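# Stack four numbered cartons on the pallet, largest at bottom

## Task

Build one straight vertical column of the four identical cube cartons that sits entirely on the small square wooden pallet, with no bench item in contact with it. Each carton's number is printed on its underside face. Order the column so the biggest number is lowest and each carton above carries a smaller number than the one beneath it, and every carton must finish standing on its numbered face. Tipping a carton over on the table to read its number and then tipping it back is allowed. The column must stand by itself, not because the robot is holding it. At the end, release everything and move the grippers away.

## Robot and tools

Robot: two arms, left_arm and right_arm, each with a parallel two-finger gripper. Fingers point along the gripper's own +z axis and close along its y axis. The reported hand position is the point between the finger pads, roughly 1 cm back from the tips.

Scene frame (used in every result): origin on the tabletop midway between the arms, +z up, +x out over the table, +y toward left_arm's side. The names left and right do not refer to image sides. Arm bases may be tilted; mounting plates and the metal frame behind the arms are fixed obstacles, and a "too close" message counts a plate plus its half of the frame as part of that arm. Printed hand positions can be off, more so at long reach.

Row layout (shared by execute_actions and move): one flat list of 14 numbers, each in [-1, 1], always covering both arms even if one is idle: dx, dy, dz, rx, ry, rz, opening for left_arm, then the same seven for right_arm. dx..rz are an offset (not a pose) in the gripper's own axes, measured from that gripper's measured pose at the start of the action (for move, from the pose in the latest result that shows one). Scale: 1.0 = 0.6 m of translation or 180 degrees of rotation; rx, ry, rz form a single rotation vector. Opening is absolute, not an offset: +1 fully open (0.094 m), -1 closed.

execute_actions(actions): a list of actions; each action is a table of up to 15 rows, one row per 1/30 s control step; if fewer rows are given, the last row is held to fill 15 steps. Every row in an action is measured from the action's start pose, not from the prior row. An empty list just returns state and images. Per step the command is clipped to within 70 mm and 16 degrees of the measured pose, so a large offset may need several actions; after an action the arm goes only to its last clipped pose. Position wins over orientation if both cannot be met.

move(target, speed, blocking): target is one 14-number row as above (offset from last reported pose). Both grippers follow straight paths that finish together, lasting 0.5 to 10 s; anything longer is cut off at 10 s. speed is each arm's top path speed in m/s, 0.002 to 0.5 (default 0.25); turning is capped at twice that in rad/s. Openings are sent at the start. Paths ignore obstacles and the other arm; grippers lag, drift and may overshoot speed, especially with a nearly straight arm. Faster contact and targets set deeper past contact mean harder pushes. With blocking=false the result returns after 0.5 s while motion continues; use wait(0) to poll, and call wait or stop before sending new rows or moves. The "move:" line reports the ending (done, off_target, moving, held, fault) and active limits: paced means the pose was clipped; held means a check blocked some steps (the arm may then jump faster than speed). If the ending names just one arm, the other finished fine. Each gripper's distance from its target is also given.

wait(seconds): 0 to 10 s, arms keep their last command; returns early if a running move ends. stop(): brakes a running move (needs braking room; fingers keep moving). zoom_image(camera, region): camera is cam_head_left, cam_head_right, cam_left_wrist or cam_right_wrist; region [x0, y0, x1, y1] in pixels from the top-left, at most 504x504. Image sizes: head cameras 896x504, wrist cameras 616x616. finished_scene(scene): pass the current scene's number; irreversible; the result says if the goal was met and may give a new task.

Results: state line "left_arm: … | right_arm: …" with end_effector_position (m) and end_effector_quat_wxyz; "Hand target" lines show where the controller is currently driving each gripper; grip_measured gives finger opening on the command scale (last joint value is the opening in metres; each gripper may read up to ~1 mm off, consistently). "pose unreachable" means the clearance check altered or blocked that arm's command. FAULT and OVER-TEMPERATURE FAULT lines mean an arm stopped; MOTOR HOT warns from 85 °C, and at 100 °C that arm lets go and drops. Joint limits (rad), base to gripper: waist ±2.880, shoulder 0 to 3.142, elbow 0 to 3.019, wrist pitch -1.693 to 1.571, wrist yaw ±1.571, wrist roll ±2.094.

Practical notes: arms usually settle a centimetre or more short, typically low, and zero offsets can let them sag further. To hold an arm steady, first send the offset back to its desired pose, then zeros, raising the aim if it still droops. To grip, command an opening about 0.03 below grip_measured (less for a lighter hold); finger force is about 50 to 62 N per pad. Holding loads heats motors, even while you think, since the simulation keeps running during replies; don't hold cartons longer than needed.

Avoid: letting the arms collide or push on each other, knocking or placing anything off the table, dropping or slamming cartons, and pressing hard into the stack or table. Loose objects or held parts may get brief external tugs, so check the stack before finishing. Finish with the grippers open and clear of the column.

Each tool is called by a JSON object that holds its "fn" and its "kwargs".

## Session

{"fn": "execute_actions", "kwargs": {"actions": []}}

Scene clock: 0.00 s.
left_arm: end_effector_position=(+0.0321, +0.5296, +0.2820) grip_measured=+1.000 end_effector_quat_wxyz=(-0.043, +0.832, -0.247, -0.494) | right_arm: end_effector_position=(+0.1222, -0.0684, +0.2828) grip_measured=+1.000 end_effector_quat_wxyz=(-0.586, +0.640, -0.494, -0.049)
Joint positions: left_arm=[ 1.08   0.302  0.524 -1.566 -0.74  -1.563  0.094] | right_arm=[ 1.724  0.816  0.167  0.313  0.796 -1.086  0.094]
Joint velocities: left_arm=[-0.024 -0.005 -0.002 -0.007  0.051 -0.007  0.   ] | right_arm=[ 0.005 -0.015 -0.012 -0.012 -0.007 -0.037  0.   ]
Hand target (left_arm): +0.037, +0.534, +0.289; -0.054, +0.834, -0.245, -0.492
Hand target (right_arm): +0.127, -0.064, +0.295; -0.593, +0.630, -0.498, -0.053

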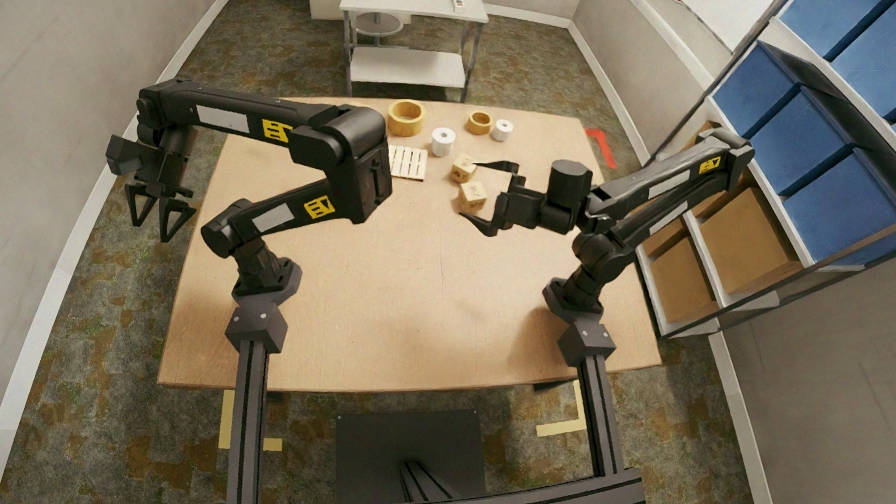

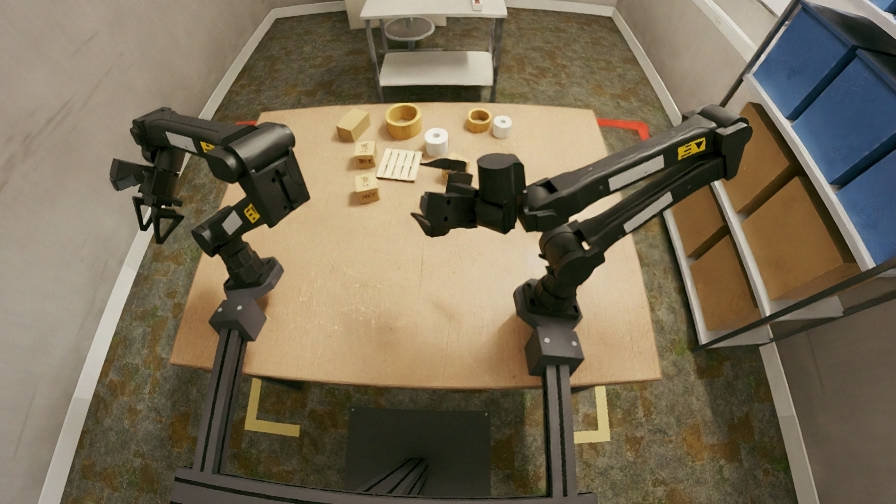

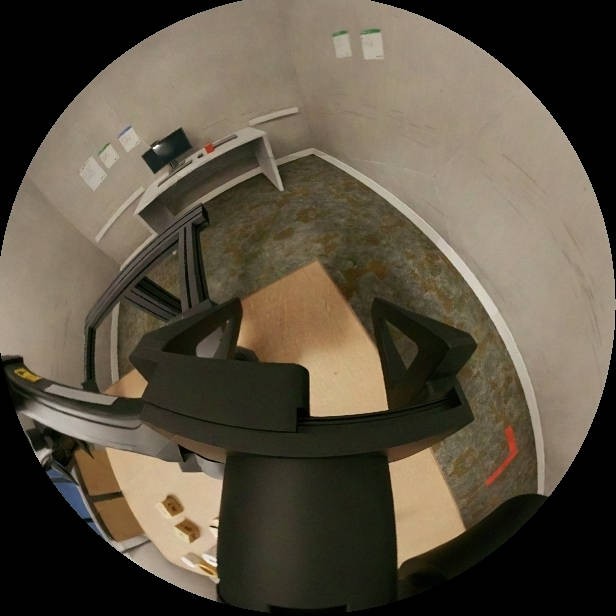

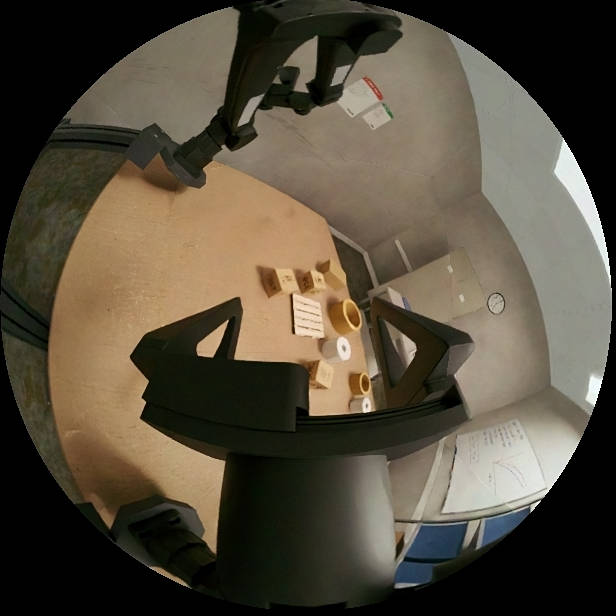

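{"fn": "move", "kwargs": {"target": [0.197,-0.082,-0.42,0.214,0.018,0.36,1,0.31,-0.035,-0.187,0,0,0,-1]}}

Scene clock: 6.07 s.
left_arm: end_effector_position=(+0.2932, +0.4487, +0.2882) grip_measured=+1.000 end_effector_quat_wxyz=(+0.050, -0.538, +0.824, +0.169) | right_arm: end_effector_position=(+0.1668, -0.2666, +0.2092) grip_measured=-0.994 end_effector_quat_wxyz=(-0.433, +0.638, -0.622, +0.135)
Joint positions: left_arm=[-0.342  0.634  0.888 -1.69  -0.629 -1.518  0.094] | right_arm=[ 1.721  0.005  0.19  -1.223  1.207 -0.512  0.   ]
Joint velocities: left_arm=[-0.005 -0.005  0.002  0.002  0.037  0.007  0.   ] | right_arm=[ 0.005  0.005  0.002 -0.027  0.037 -0.022 -0.001]
Hand target (left_arm): +0.303, +0.450, +0.301; +0.058, -0.536, +0.827, +0.160
Hand target (right_arm): +0.167, -0.266, +0.211; -0.438, +0.632, -0.626, +0.128
Off the commanded pose (left_arm): 0.017 m, 17 deg; orientation clipped at the last step of the last action.
Off the commanded pose (right_arm): 0.008 m, 31 deg; orientation clipped at the last step of the last action.
joint sent to its limit (left arm) — the command would take joint 4 (wrist pitch) past its lower limit, so that joint was sent only as far as its limit.
joint sent to its limit (right arm) — the command would take joint 2 (shoulder) past its lower limit, so that joint was sent only as far as its limit.
move: off_target (left_arm, right_arm); limits=paced

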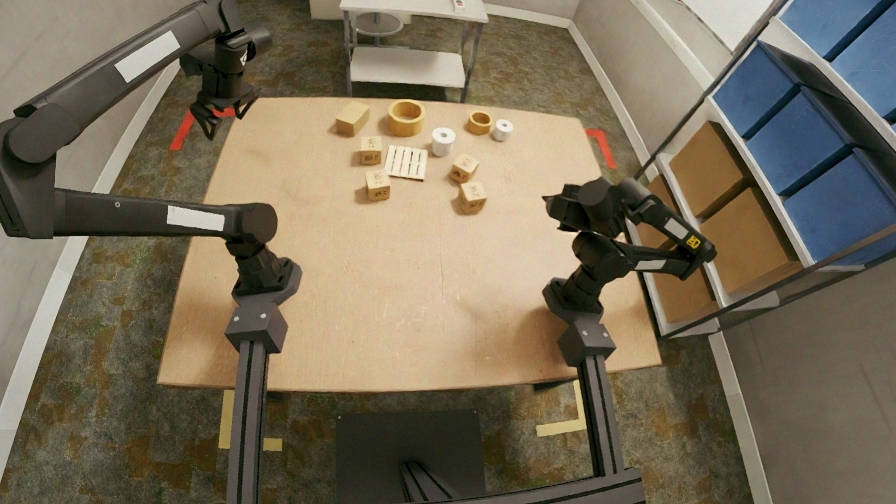

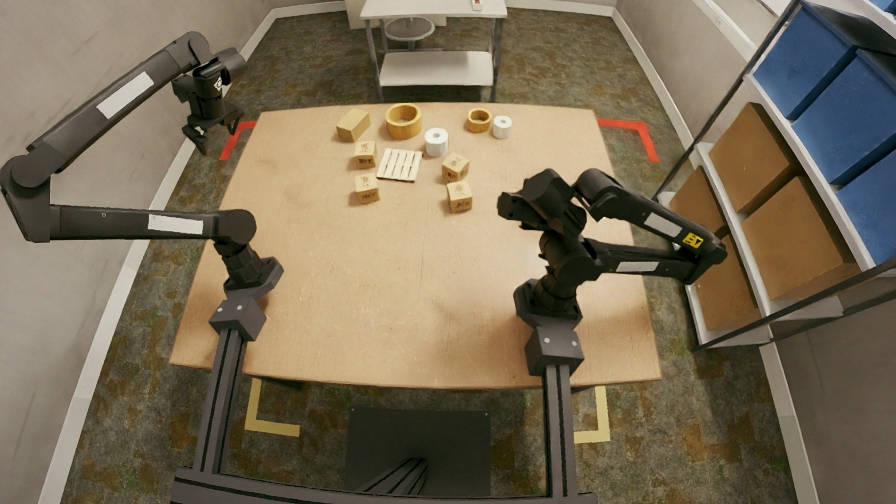

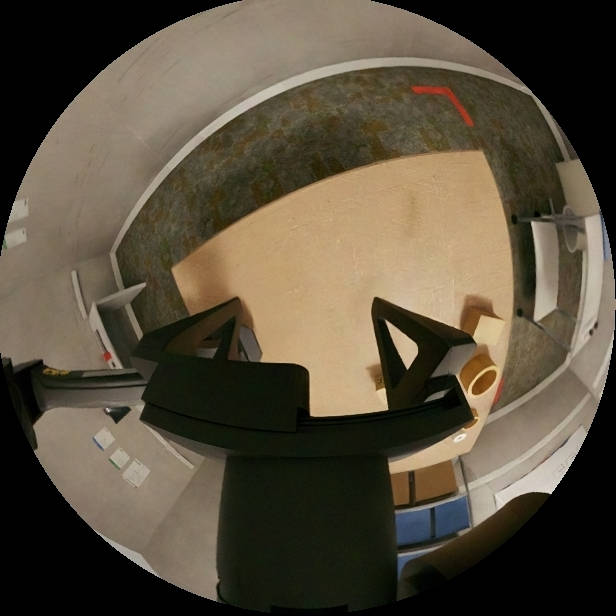

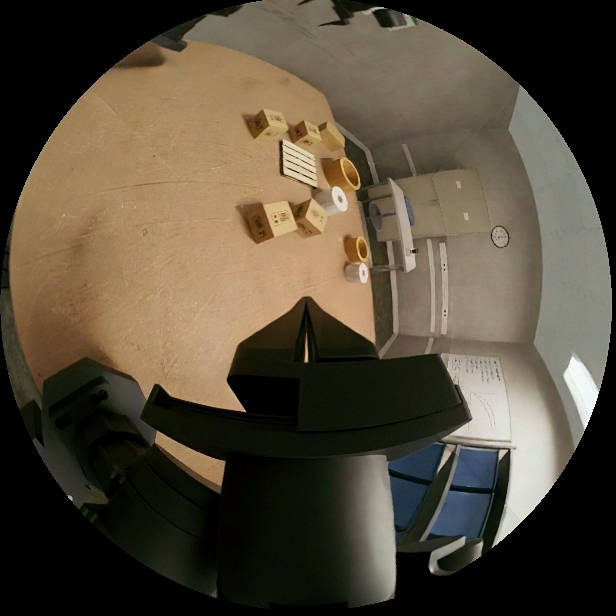

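{"fn": "move", "kwargs": {"target": [0.55,-0.296,0.058,0.115,0.034,0.365,1,0,0,0,0,0,0,-1]}}

Scene clock: 9.50 s.
left_arm: end_effector_position=(+0.3036, +0.1224, +0.1218) grip_measured=+1.000 end_effector_quat_wxyz=(-0.006, -0.001, +1.000, +0.017) | right_arm: end_effector_position=(+0.1668, -0.2666, +0.2092) grip_measured=-0.994 end_effector_quat_wxyz=(-0.434, +0.636, -0.624, +0.134)
Joint positions: left_arm=[-0.964  1.388  0.818 -0.95  -0.49  -0.937  0.094] | right_arm=[ 1.722  0.005  0.19  -1.223  1.207 -0.506  0.   ]
Joint velocities: left_arm=[ 0.005 -0.005 -0.002 -0.007 -0.007  0.051  0.   ] | right_arm=[-0.015 -0.015 -0.017  0.012 -0.066  0.022  0.001]
Hand target (left_arm): +0.314, +0.109, +0.129; +0.002, +0.002, +1.000, +0.002
Hand target (right_arm): +0.167, -0.267, +0.209; -0.433, +0.638, -0.622, +0.135
Off the commanded pose (left_arm): 0.018 m, 2 deg.
Off the commanded pose (right_arm): 0.000 m, 0 deg.
move: off_target (left_arm)

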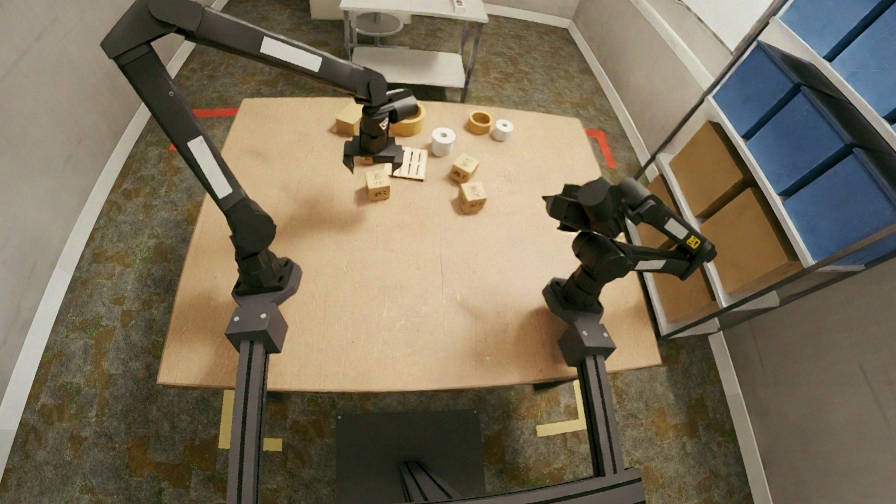

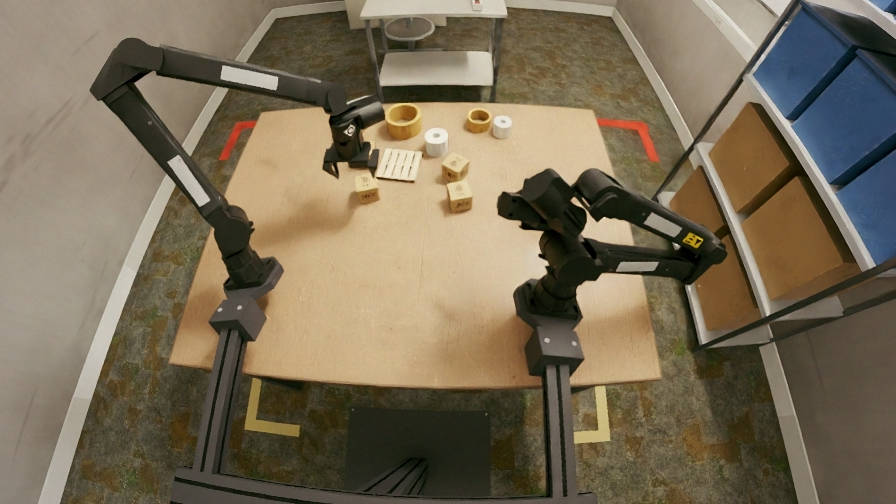

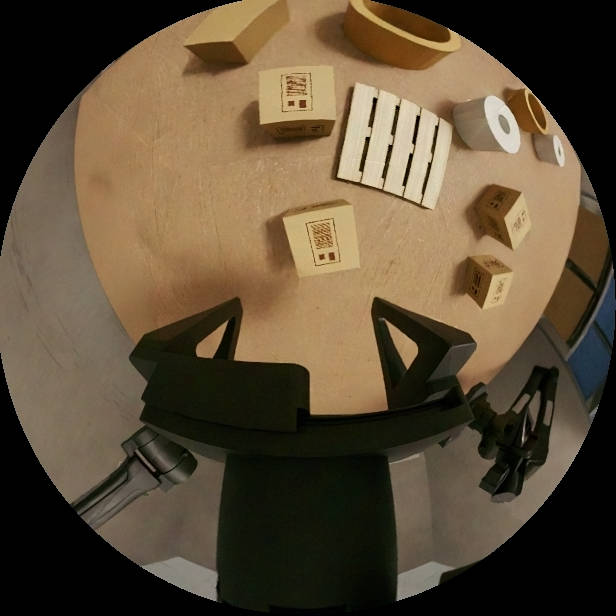

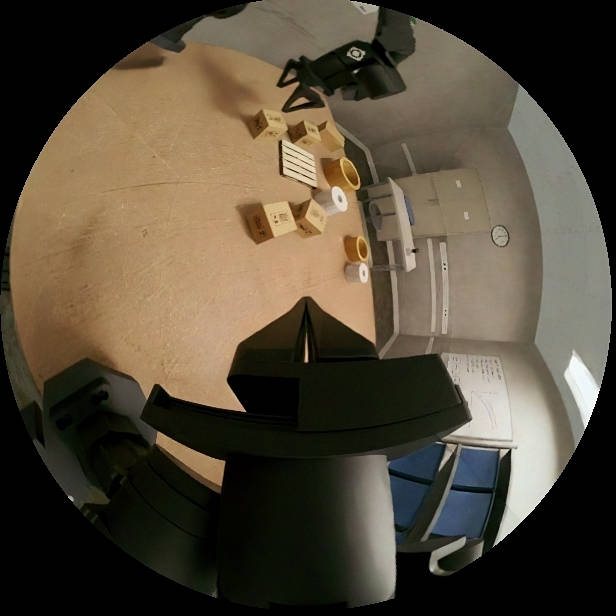

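{"fn": "move", "kwargs": {"target": [-0.014,-0.03,0.153,0.011,-0.004,-0.055,1,0,0,0,0,0,0,-1], "speed": 0.1}}

Scene clock: 10.97 s.
left_arm: end_effector_position=(+0.3101, +0.1070, +0.0336) grip_measured=+1.000 end_effector_quat_wxyz=(+0.003, -0.078, +0.997, -0.000) | right_arm: end_effector_position=(+0.1668, -0.2666, +0.2092) grip_measured=-0.994 end_effector_quat_wxyz=(-0.434, +0.636, -0.624, +0.134)
Joint positions: left_arm=[-0.859  1.577  0.758 -0.606 -0.472 -0.954  0.094] | right_arm=[ 1.722  0.005  0.19  -1.223  1.207 -0.506  0.   ]
Joint velocities: left_arm=[ 0.015 -0.005 -0.007  0.002 -0.081 -0.081  0.   ] | right_arm=[-0.005 -0.005  0.002 -0.012 -0.007  0.037 -0.   ]
Hand target (left_arm): +0.311, +0.107, +0.029; +0.001, -0.087, +0.996, -0.000
Hand target (right_arm): +0.167, -0.267, +0.209; -0.434, +0.636, -0.624, +0.134
Off the commanded pose (left_arm): 0.004 m, 1 deg.
Off the commanded pose (right_arm): 0.000 m, 0 deg.
move: done

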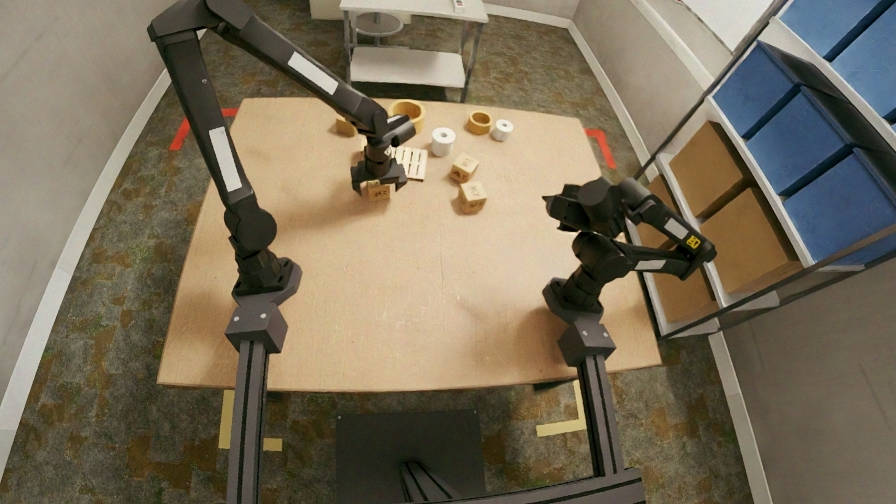

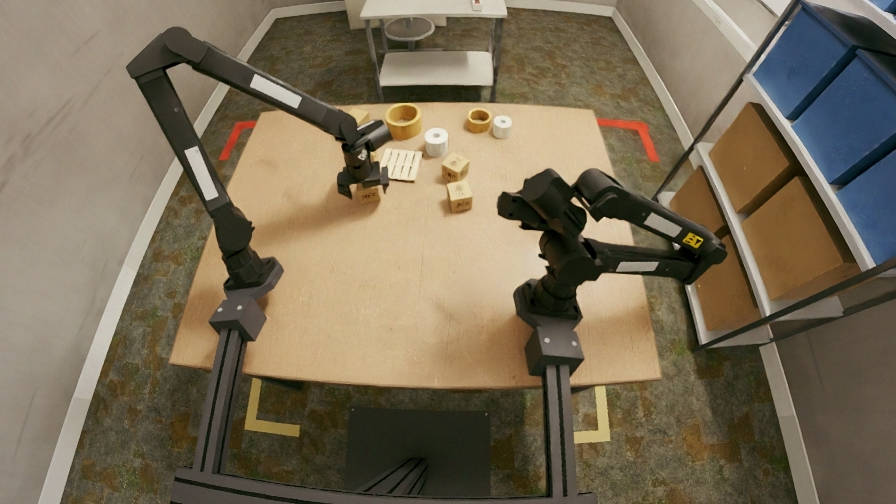

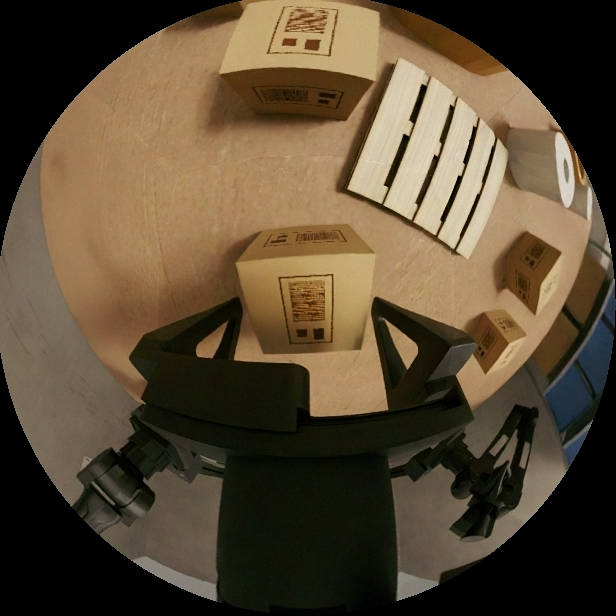

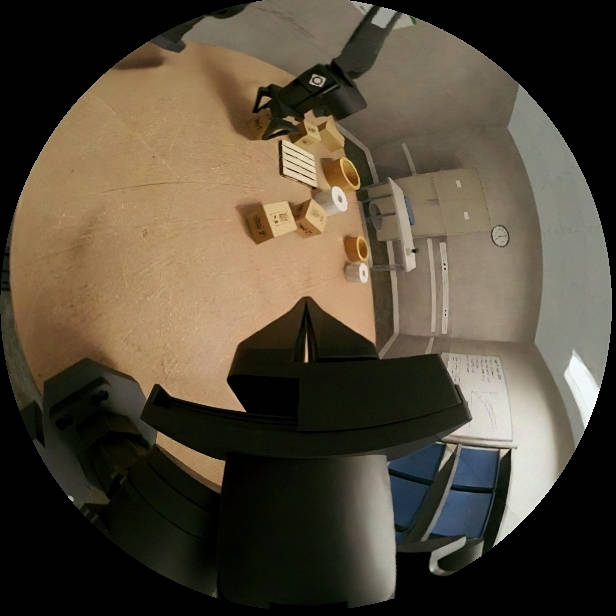

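{"fn": "move", "kwargs": {"target": [0,0,0,0,0,0,0.17,0,0,0,0,0,0,-1]}}

{"fn": "move", "kwargs": {"target": [0,-0.12,-0.33,0.33,0,0,0.17,0,0,0,0,0,0,-1]}}

{"fn": "zoom_image", "kwargs": {"camera": "cam_right_wrist", "region": [250,0,530,240]}}

Scene clock: 12.37 s.
left_arm: end_effector_position=(+0.3101, +0.1070, +0.0336) grip_measured=+0.221 end_effector_quat_wxyz=(+0.003, -0.078, +0.997, -0.000) | right_arm: end_effector_position=(+0.1668, -0.2666, +0.2092) grip_measured=-0.994 end_effector_quat_wxyz=(-0.434, +0.636, -0.624, +0.134)
Joint positions: left_arm=[-0.859  1.577  0.758 -0.606 -0.472 -0.954  0.057] | right_arm=[ 1.722  0.005  0.19  -1.223  1.207 -0.506  0.   ]
Joint velocities: left_arm=[-0.015 -0.015  0.007 -0.002 -0.007  0.037 -0.001] | right_arm=[ 0.005 -0.015  0.007  0.017 -0.007 -0.022 -0.   ]
Hand target (left_arm): +0.310, +0.107, +0.034; +0.003, -0.078, +0.997, -0.000
Hand target (right_arm): +0.167, -0.267, +0.209; -0.434, +0.636, -0.624, +0.134
Off the commanded pose (left_arm): 0.000 m, 0 deg.
Off the commanded pose (right_arm): 0.000 m, 0 deg.
move: done

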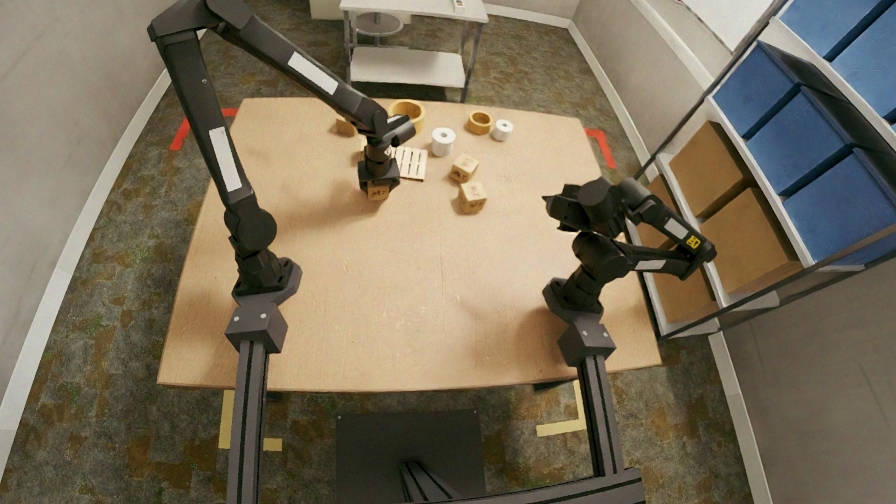

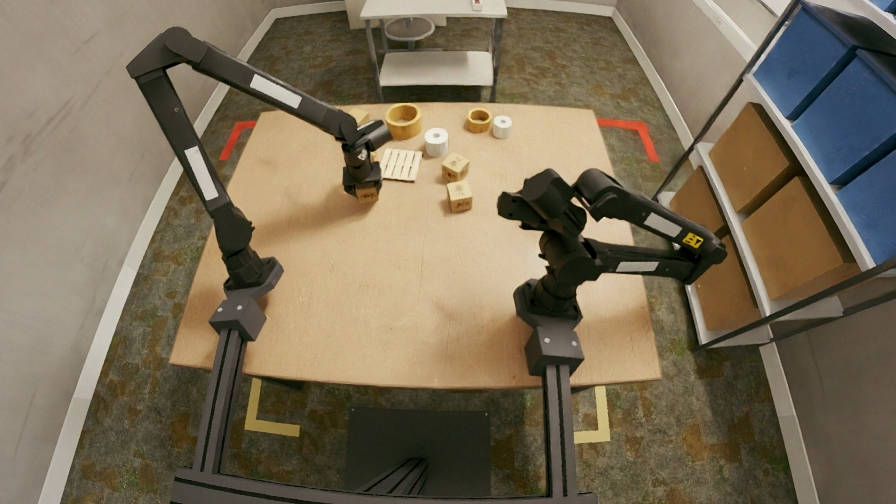

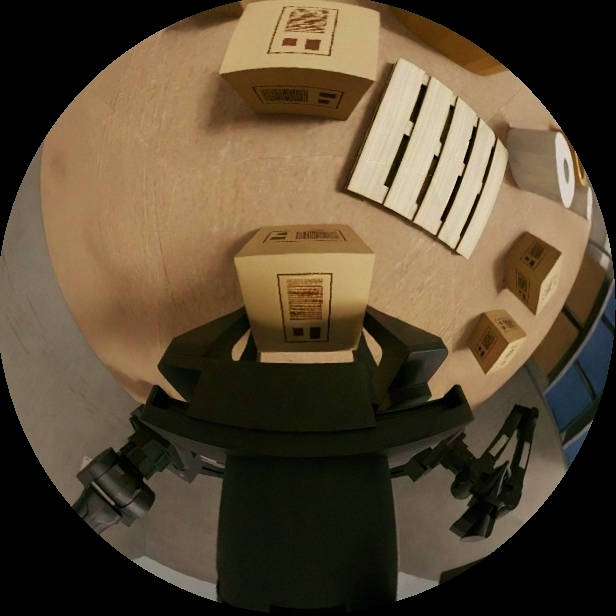

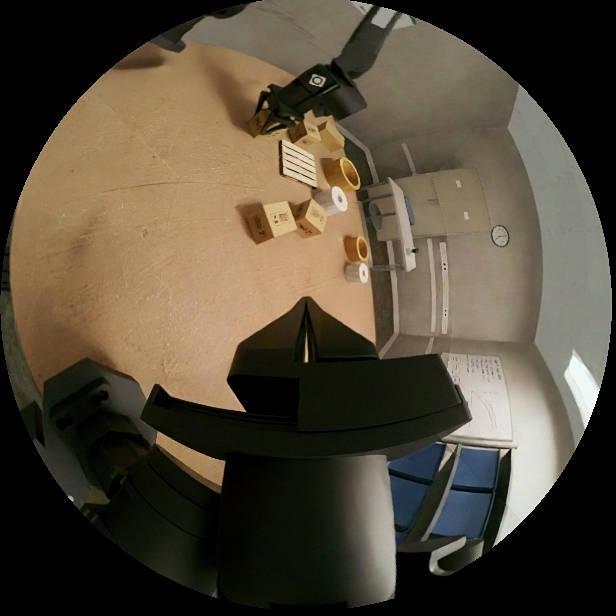

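Scene clock: 14.83 s.
left_arm: end_effector_position=(+0.3165, +0.0396, +0.2177) grip_measured=+0.221 end_effector_quat_wxyz=(+0.032, -0.065, +0.876, -0.478) | right_arm: end_effector_position=(+0.1668, -0.2666, +0.2092) grip_measured=-0.994 end_effector_quat_wxyz=(-0.434, +0.636, -0.624, +0.134)
Joint positions: left_arm=[-0.89   1.055  0.541 -0.145  0.174 -0.855  0.057] | right_arm=[ 1.722  0.005  0.19  -1.223  1.207 -0.506  0.   ]
Joint velocities: left_arm=[-0.005  0.005  0.017 -0.007  0.051 -0.007 -0.001] | right_arm=[-0.005 -0.015  0.012 -0.007 -0.066  0.022 -0.   ]
Hand target (left_arm): +0.320, +0.037, +0.231; +0.040, -0.067, +0.866, -0.494
Hand target (right_arm): +0.167, -0.267, +0.209; -0.434, +0.636, -0.624, +0.134
Off the commanded pose (left_arm): 0.015 m, 2 deg.
Off the commanded pose (right_arm): 0.000 m, 0 deg.
move: off_target (left_arm)

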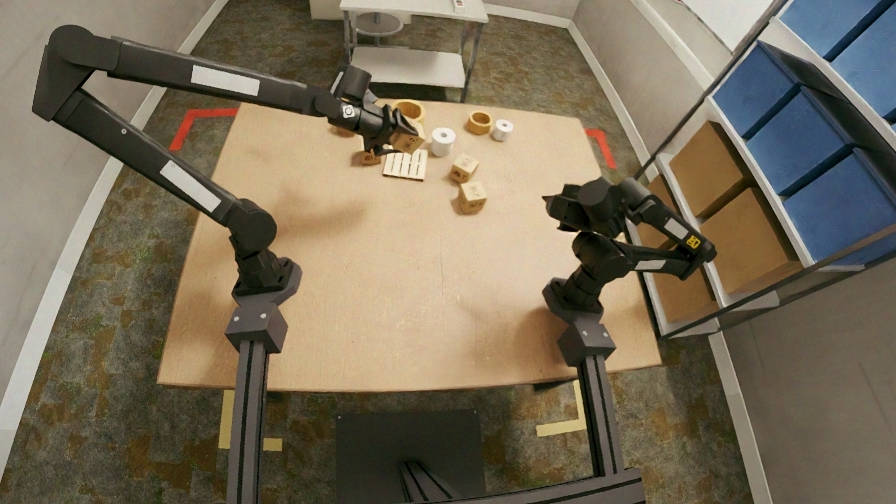

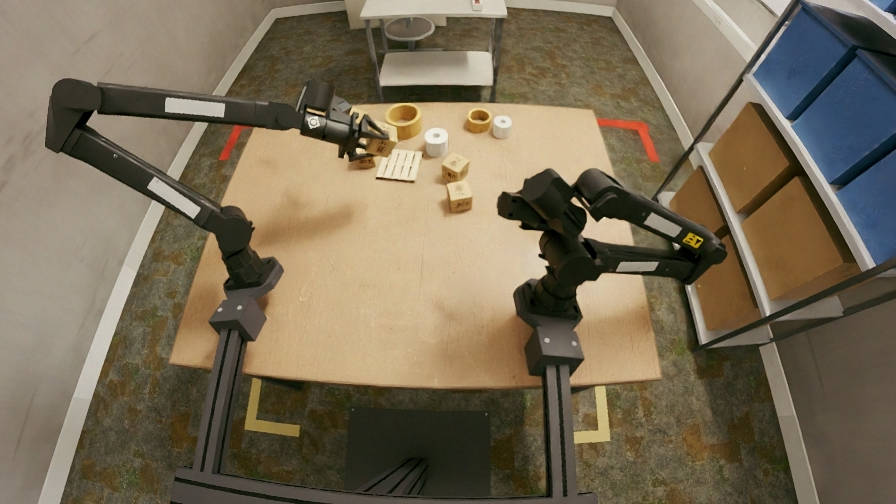

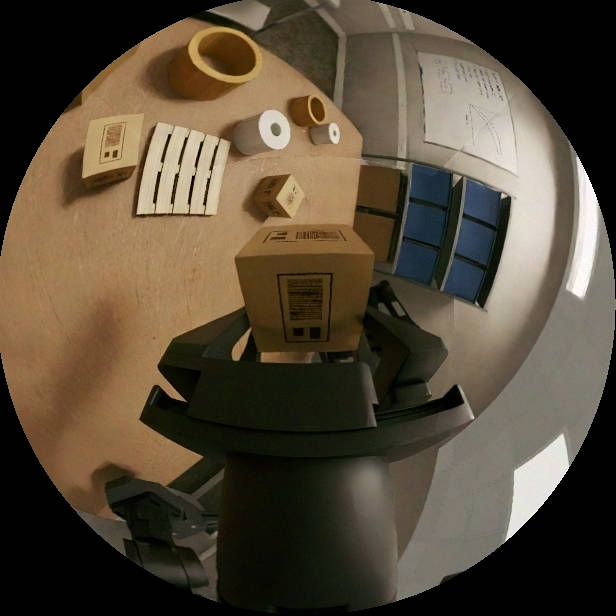

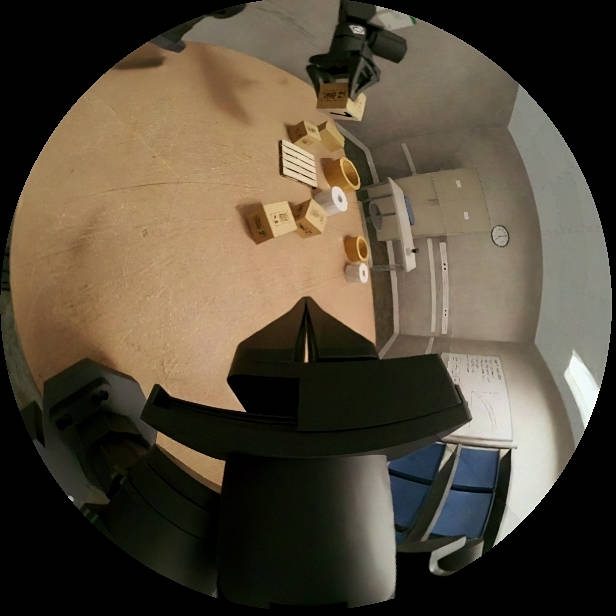

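Region (250, 0, 530, 240) of cam_right_wrist's 616x616 image, scaled by 1.800, with more detail than that image has; it fills the top 432 rows of this view, and the rest is white.

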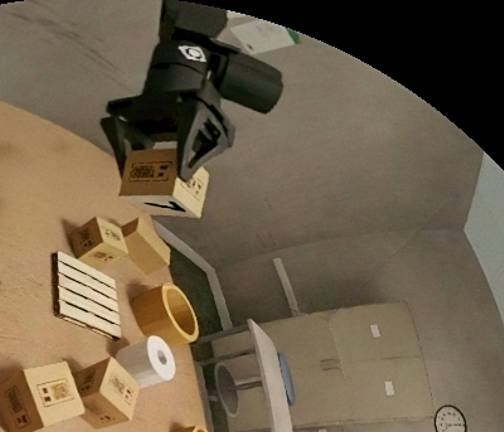

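{"fn": "move", "kwargs": {"target": [0.12,0,-0.05,0.08,0,0,0.17,0,0,0,0,0,0,-1], "speed": 0.2}}

{"fn": "zoom_image", "kwargs": {"camera": "cam_right_wrist", "region": [112,0,616,400]}}

Scene clock: 16.77 s.
left_arm: end_effector_position=(+0.2281, +0.0575, +0.2227) grip_measured=+0.221 end_effector_quat_wxyz=(+0.029, -0.050, +0.817, -0.573) | right_arm: end_effector_position=(+0.1668, -0.2666, +0.2092) grip_measured=-0.994 end_effector_quat_wxyz=(-0.434, +0.636, -0.624, +0.134)
Joint positions: left_arm=[-0.997  0.89   0.252  0.152  0.247 -0.938  0.057] | right_arm=[ 1.722  0.005  0.19  -1.223  1.207 -0.506  0.   ]
Joint velocities: left_arm=[-0.005 -0.005  0.002  0.002 -0.007  0.081 -0.   ] | right_arm=[-0.005 -0.005 -0.017 -0.022 -0.051 -0.022 -0.   ]
Hand target (left_arm): +0.241, +0.054, +0.234; +0.040, -0.060, +0.809, -0.583
Hand target (right_arm): +0.167, -0.267, +0.209; -0.434, +0.636, -0.624, +0.134
Off the commanded pose (left_arm): 0.018 m, 2 deg.
Off the commanded pose (right_arm): 0.000 m, 0 deg.
move: off_target (left_arm)

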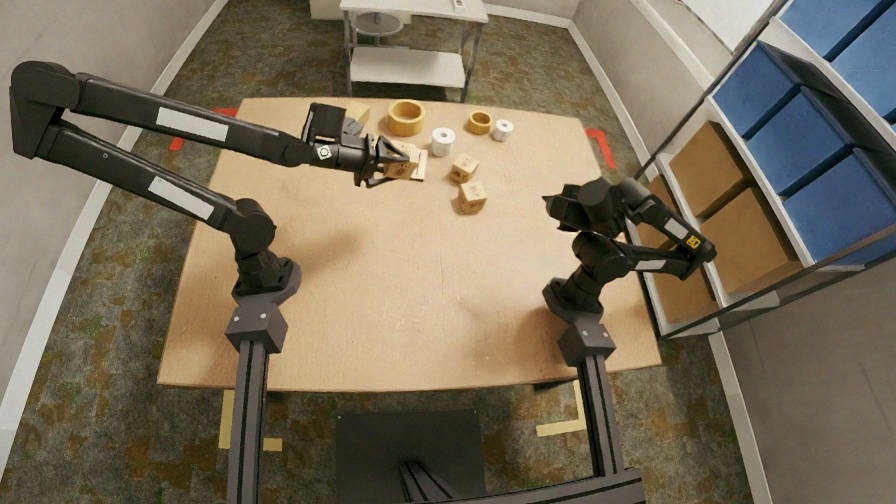

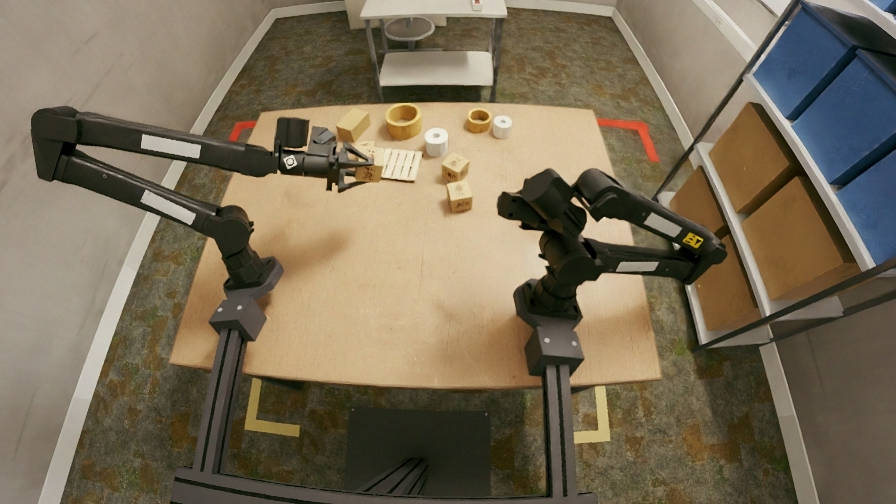

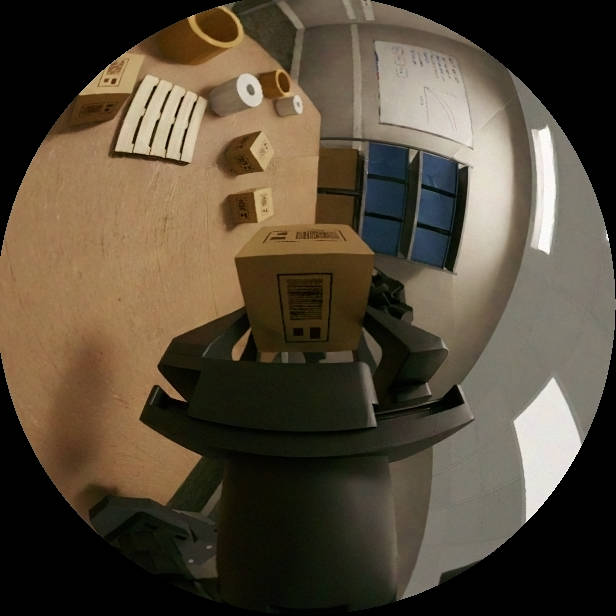

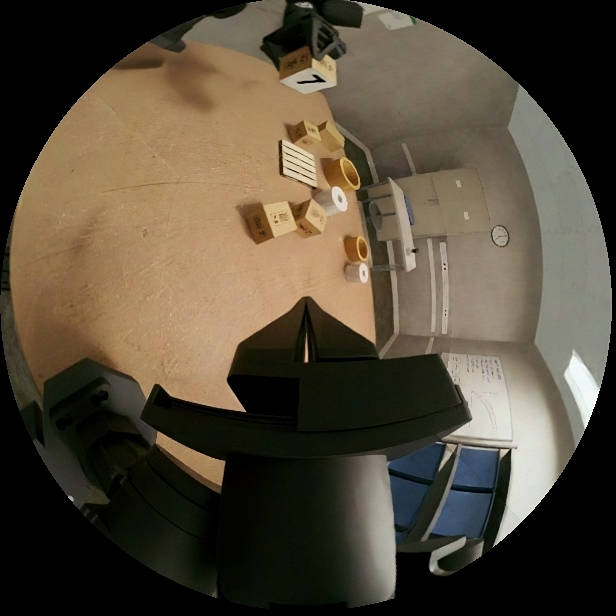

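Region (112, 0, 616, 400) of cam_right_wrist's 616x616 image, scaled by 1.000; it fills the top 400 rows of this view, and the rest is white.

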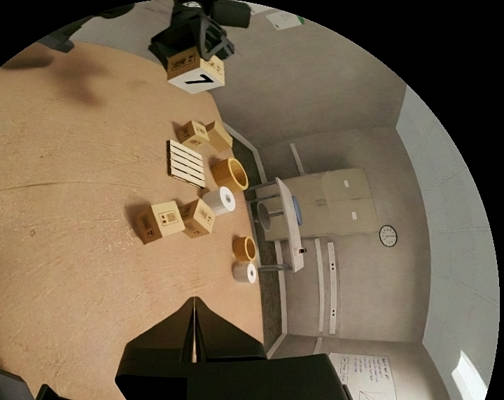

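{"fn": "zoom_image", "kwargs": {"camera": "cam_right_wrist", "region": [260,30,360,110]}}

Region (260, 30, 360, 110) of cam_right_wrist's 616x616 image, scaled by 5.040, with more detail than that image has; it fills the top 403 rows of this view, and the rest is white.

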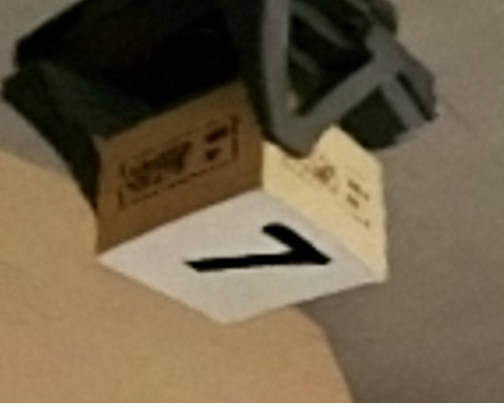

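{"fn": "move", "kwargs": {"target": [-0.03,0.17,0.005,-0.39,0,0,0.17,0,0,0,0,0,0,-1]}}

Scene clock: 20.13 s.
left_arm: end_effector_position=(+0.2338, +0.1046, +0.1174) grip_measured=+0.222 end_effector_quat_wxyz=(-0.010, -0.050, +0.999, +0.010) | right_arm: end_effector_position=(+0.1668, -0.2666, +0.2092) grip_measured=-0.994 end_effector_quat_wxyz=(-0.434, +0.636, -0.624, +0.134)
Joint positions: left_arm=[-1.133  1.415  0.73  -0.915 -0.478 -1.222  0.057] | right_arm=[ 1.722  0.005  0.19  -1.223  1.207 -0.506  0.   ]
Joint velocities: left_arm=[ 0.005 -0.005  0.007  0.002 -0.051 -0.022 -0.   ] | right_arm=[-0.005 -0.005  0.002 -0.007 -0.037  0.037  0.   ]
Hand target (left_arm): +0.242, +0.092, +0.127; -0.003, -0.057, +0.998, +0.000
Hand target (right_arm): +0.167, -0.267, +0.209; -0.434, +0.636, -0.624, +0.134
Off the commanded pose (left_arm): 0.017 m, 1 deg.
Off the commanded pose (right_arm): 0.000 m, 0 deg.
move: off_target (left_arm)

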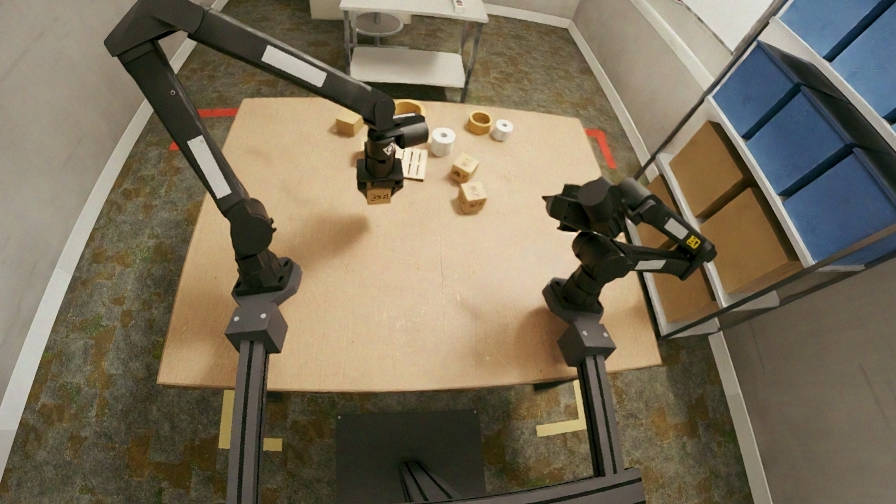

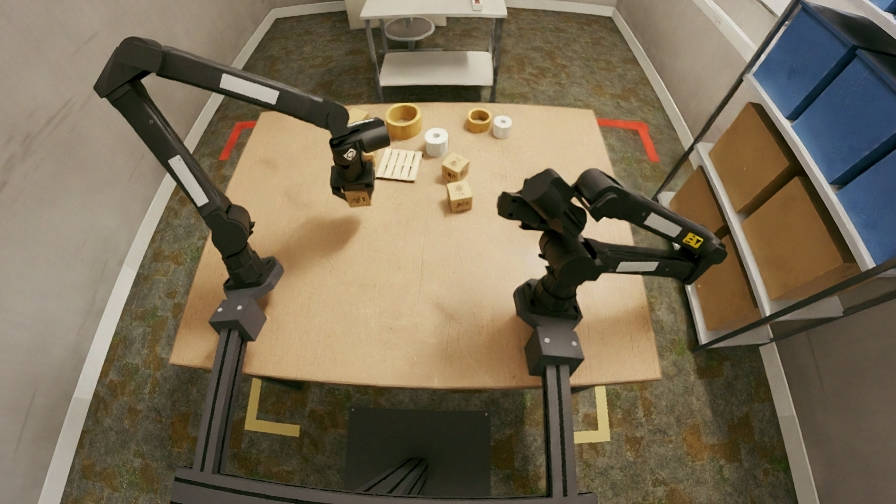

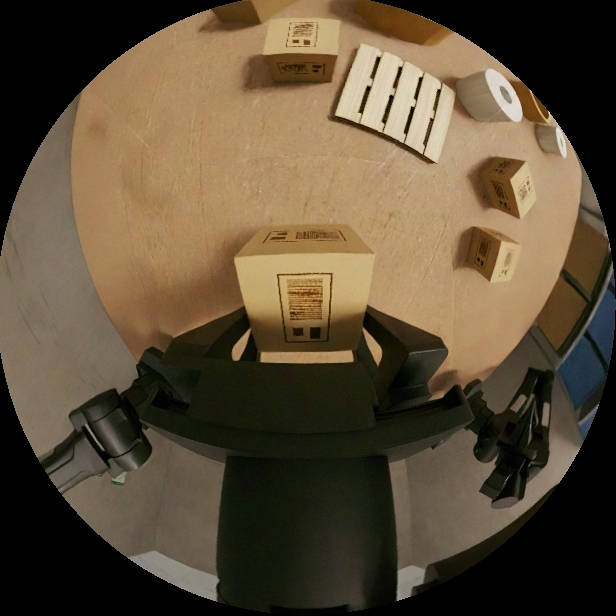

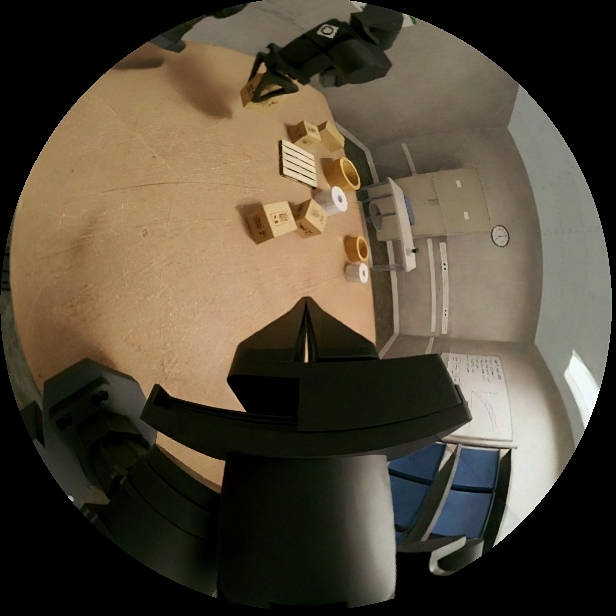

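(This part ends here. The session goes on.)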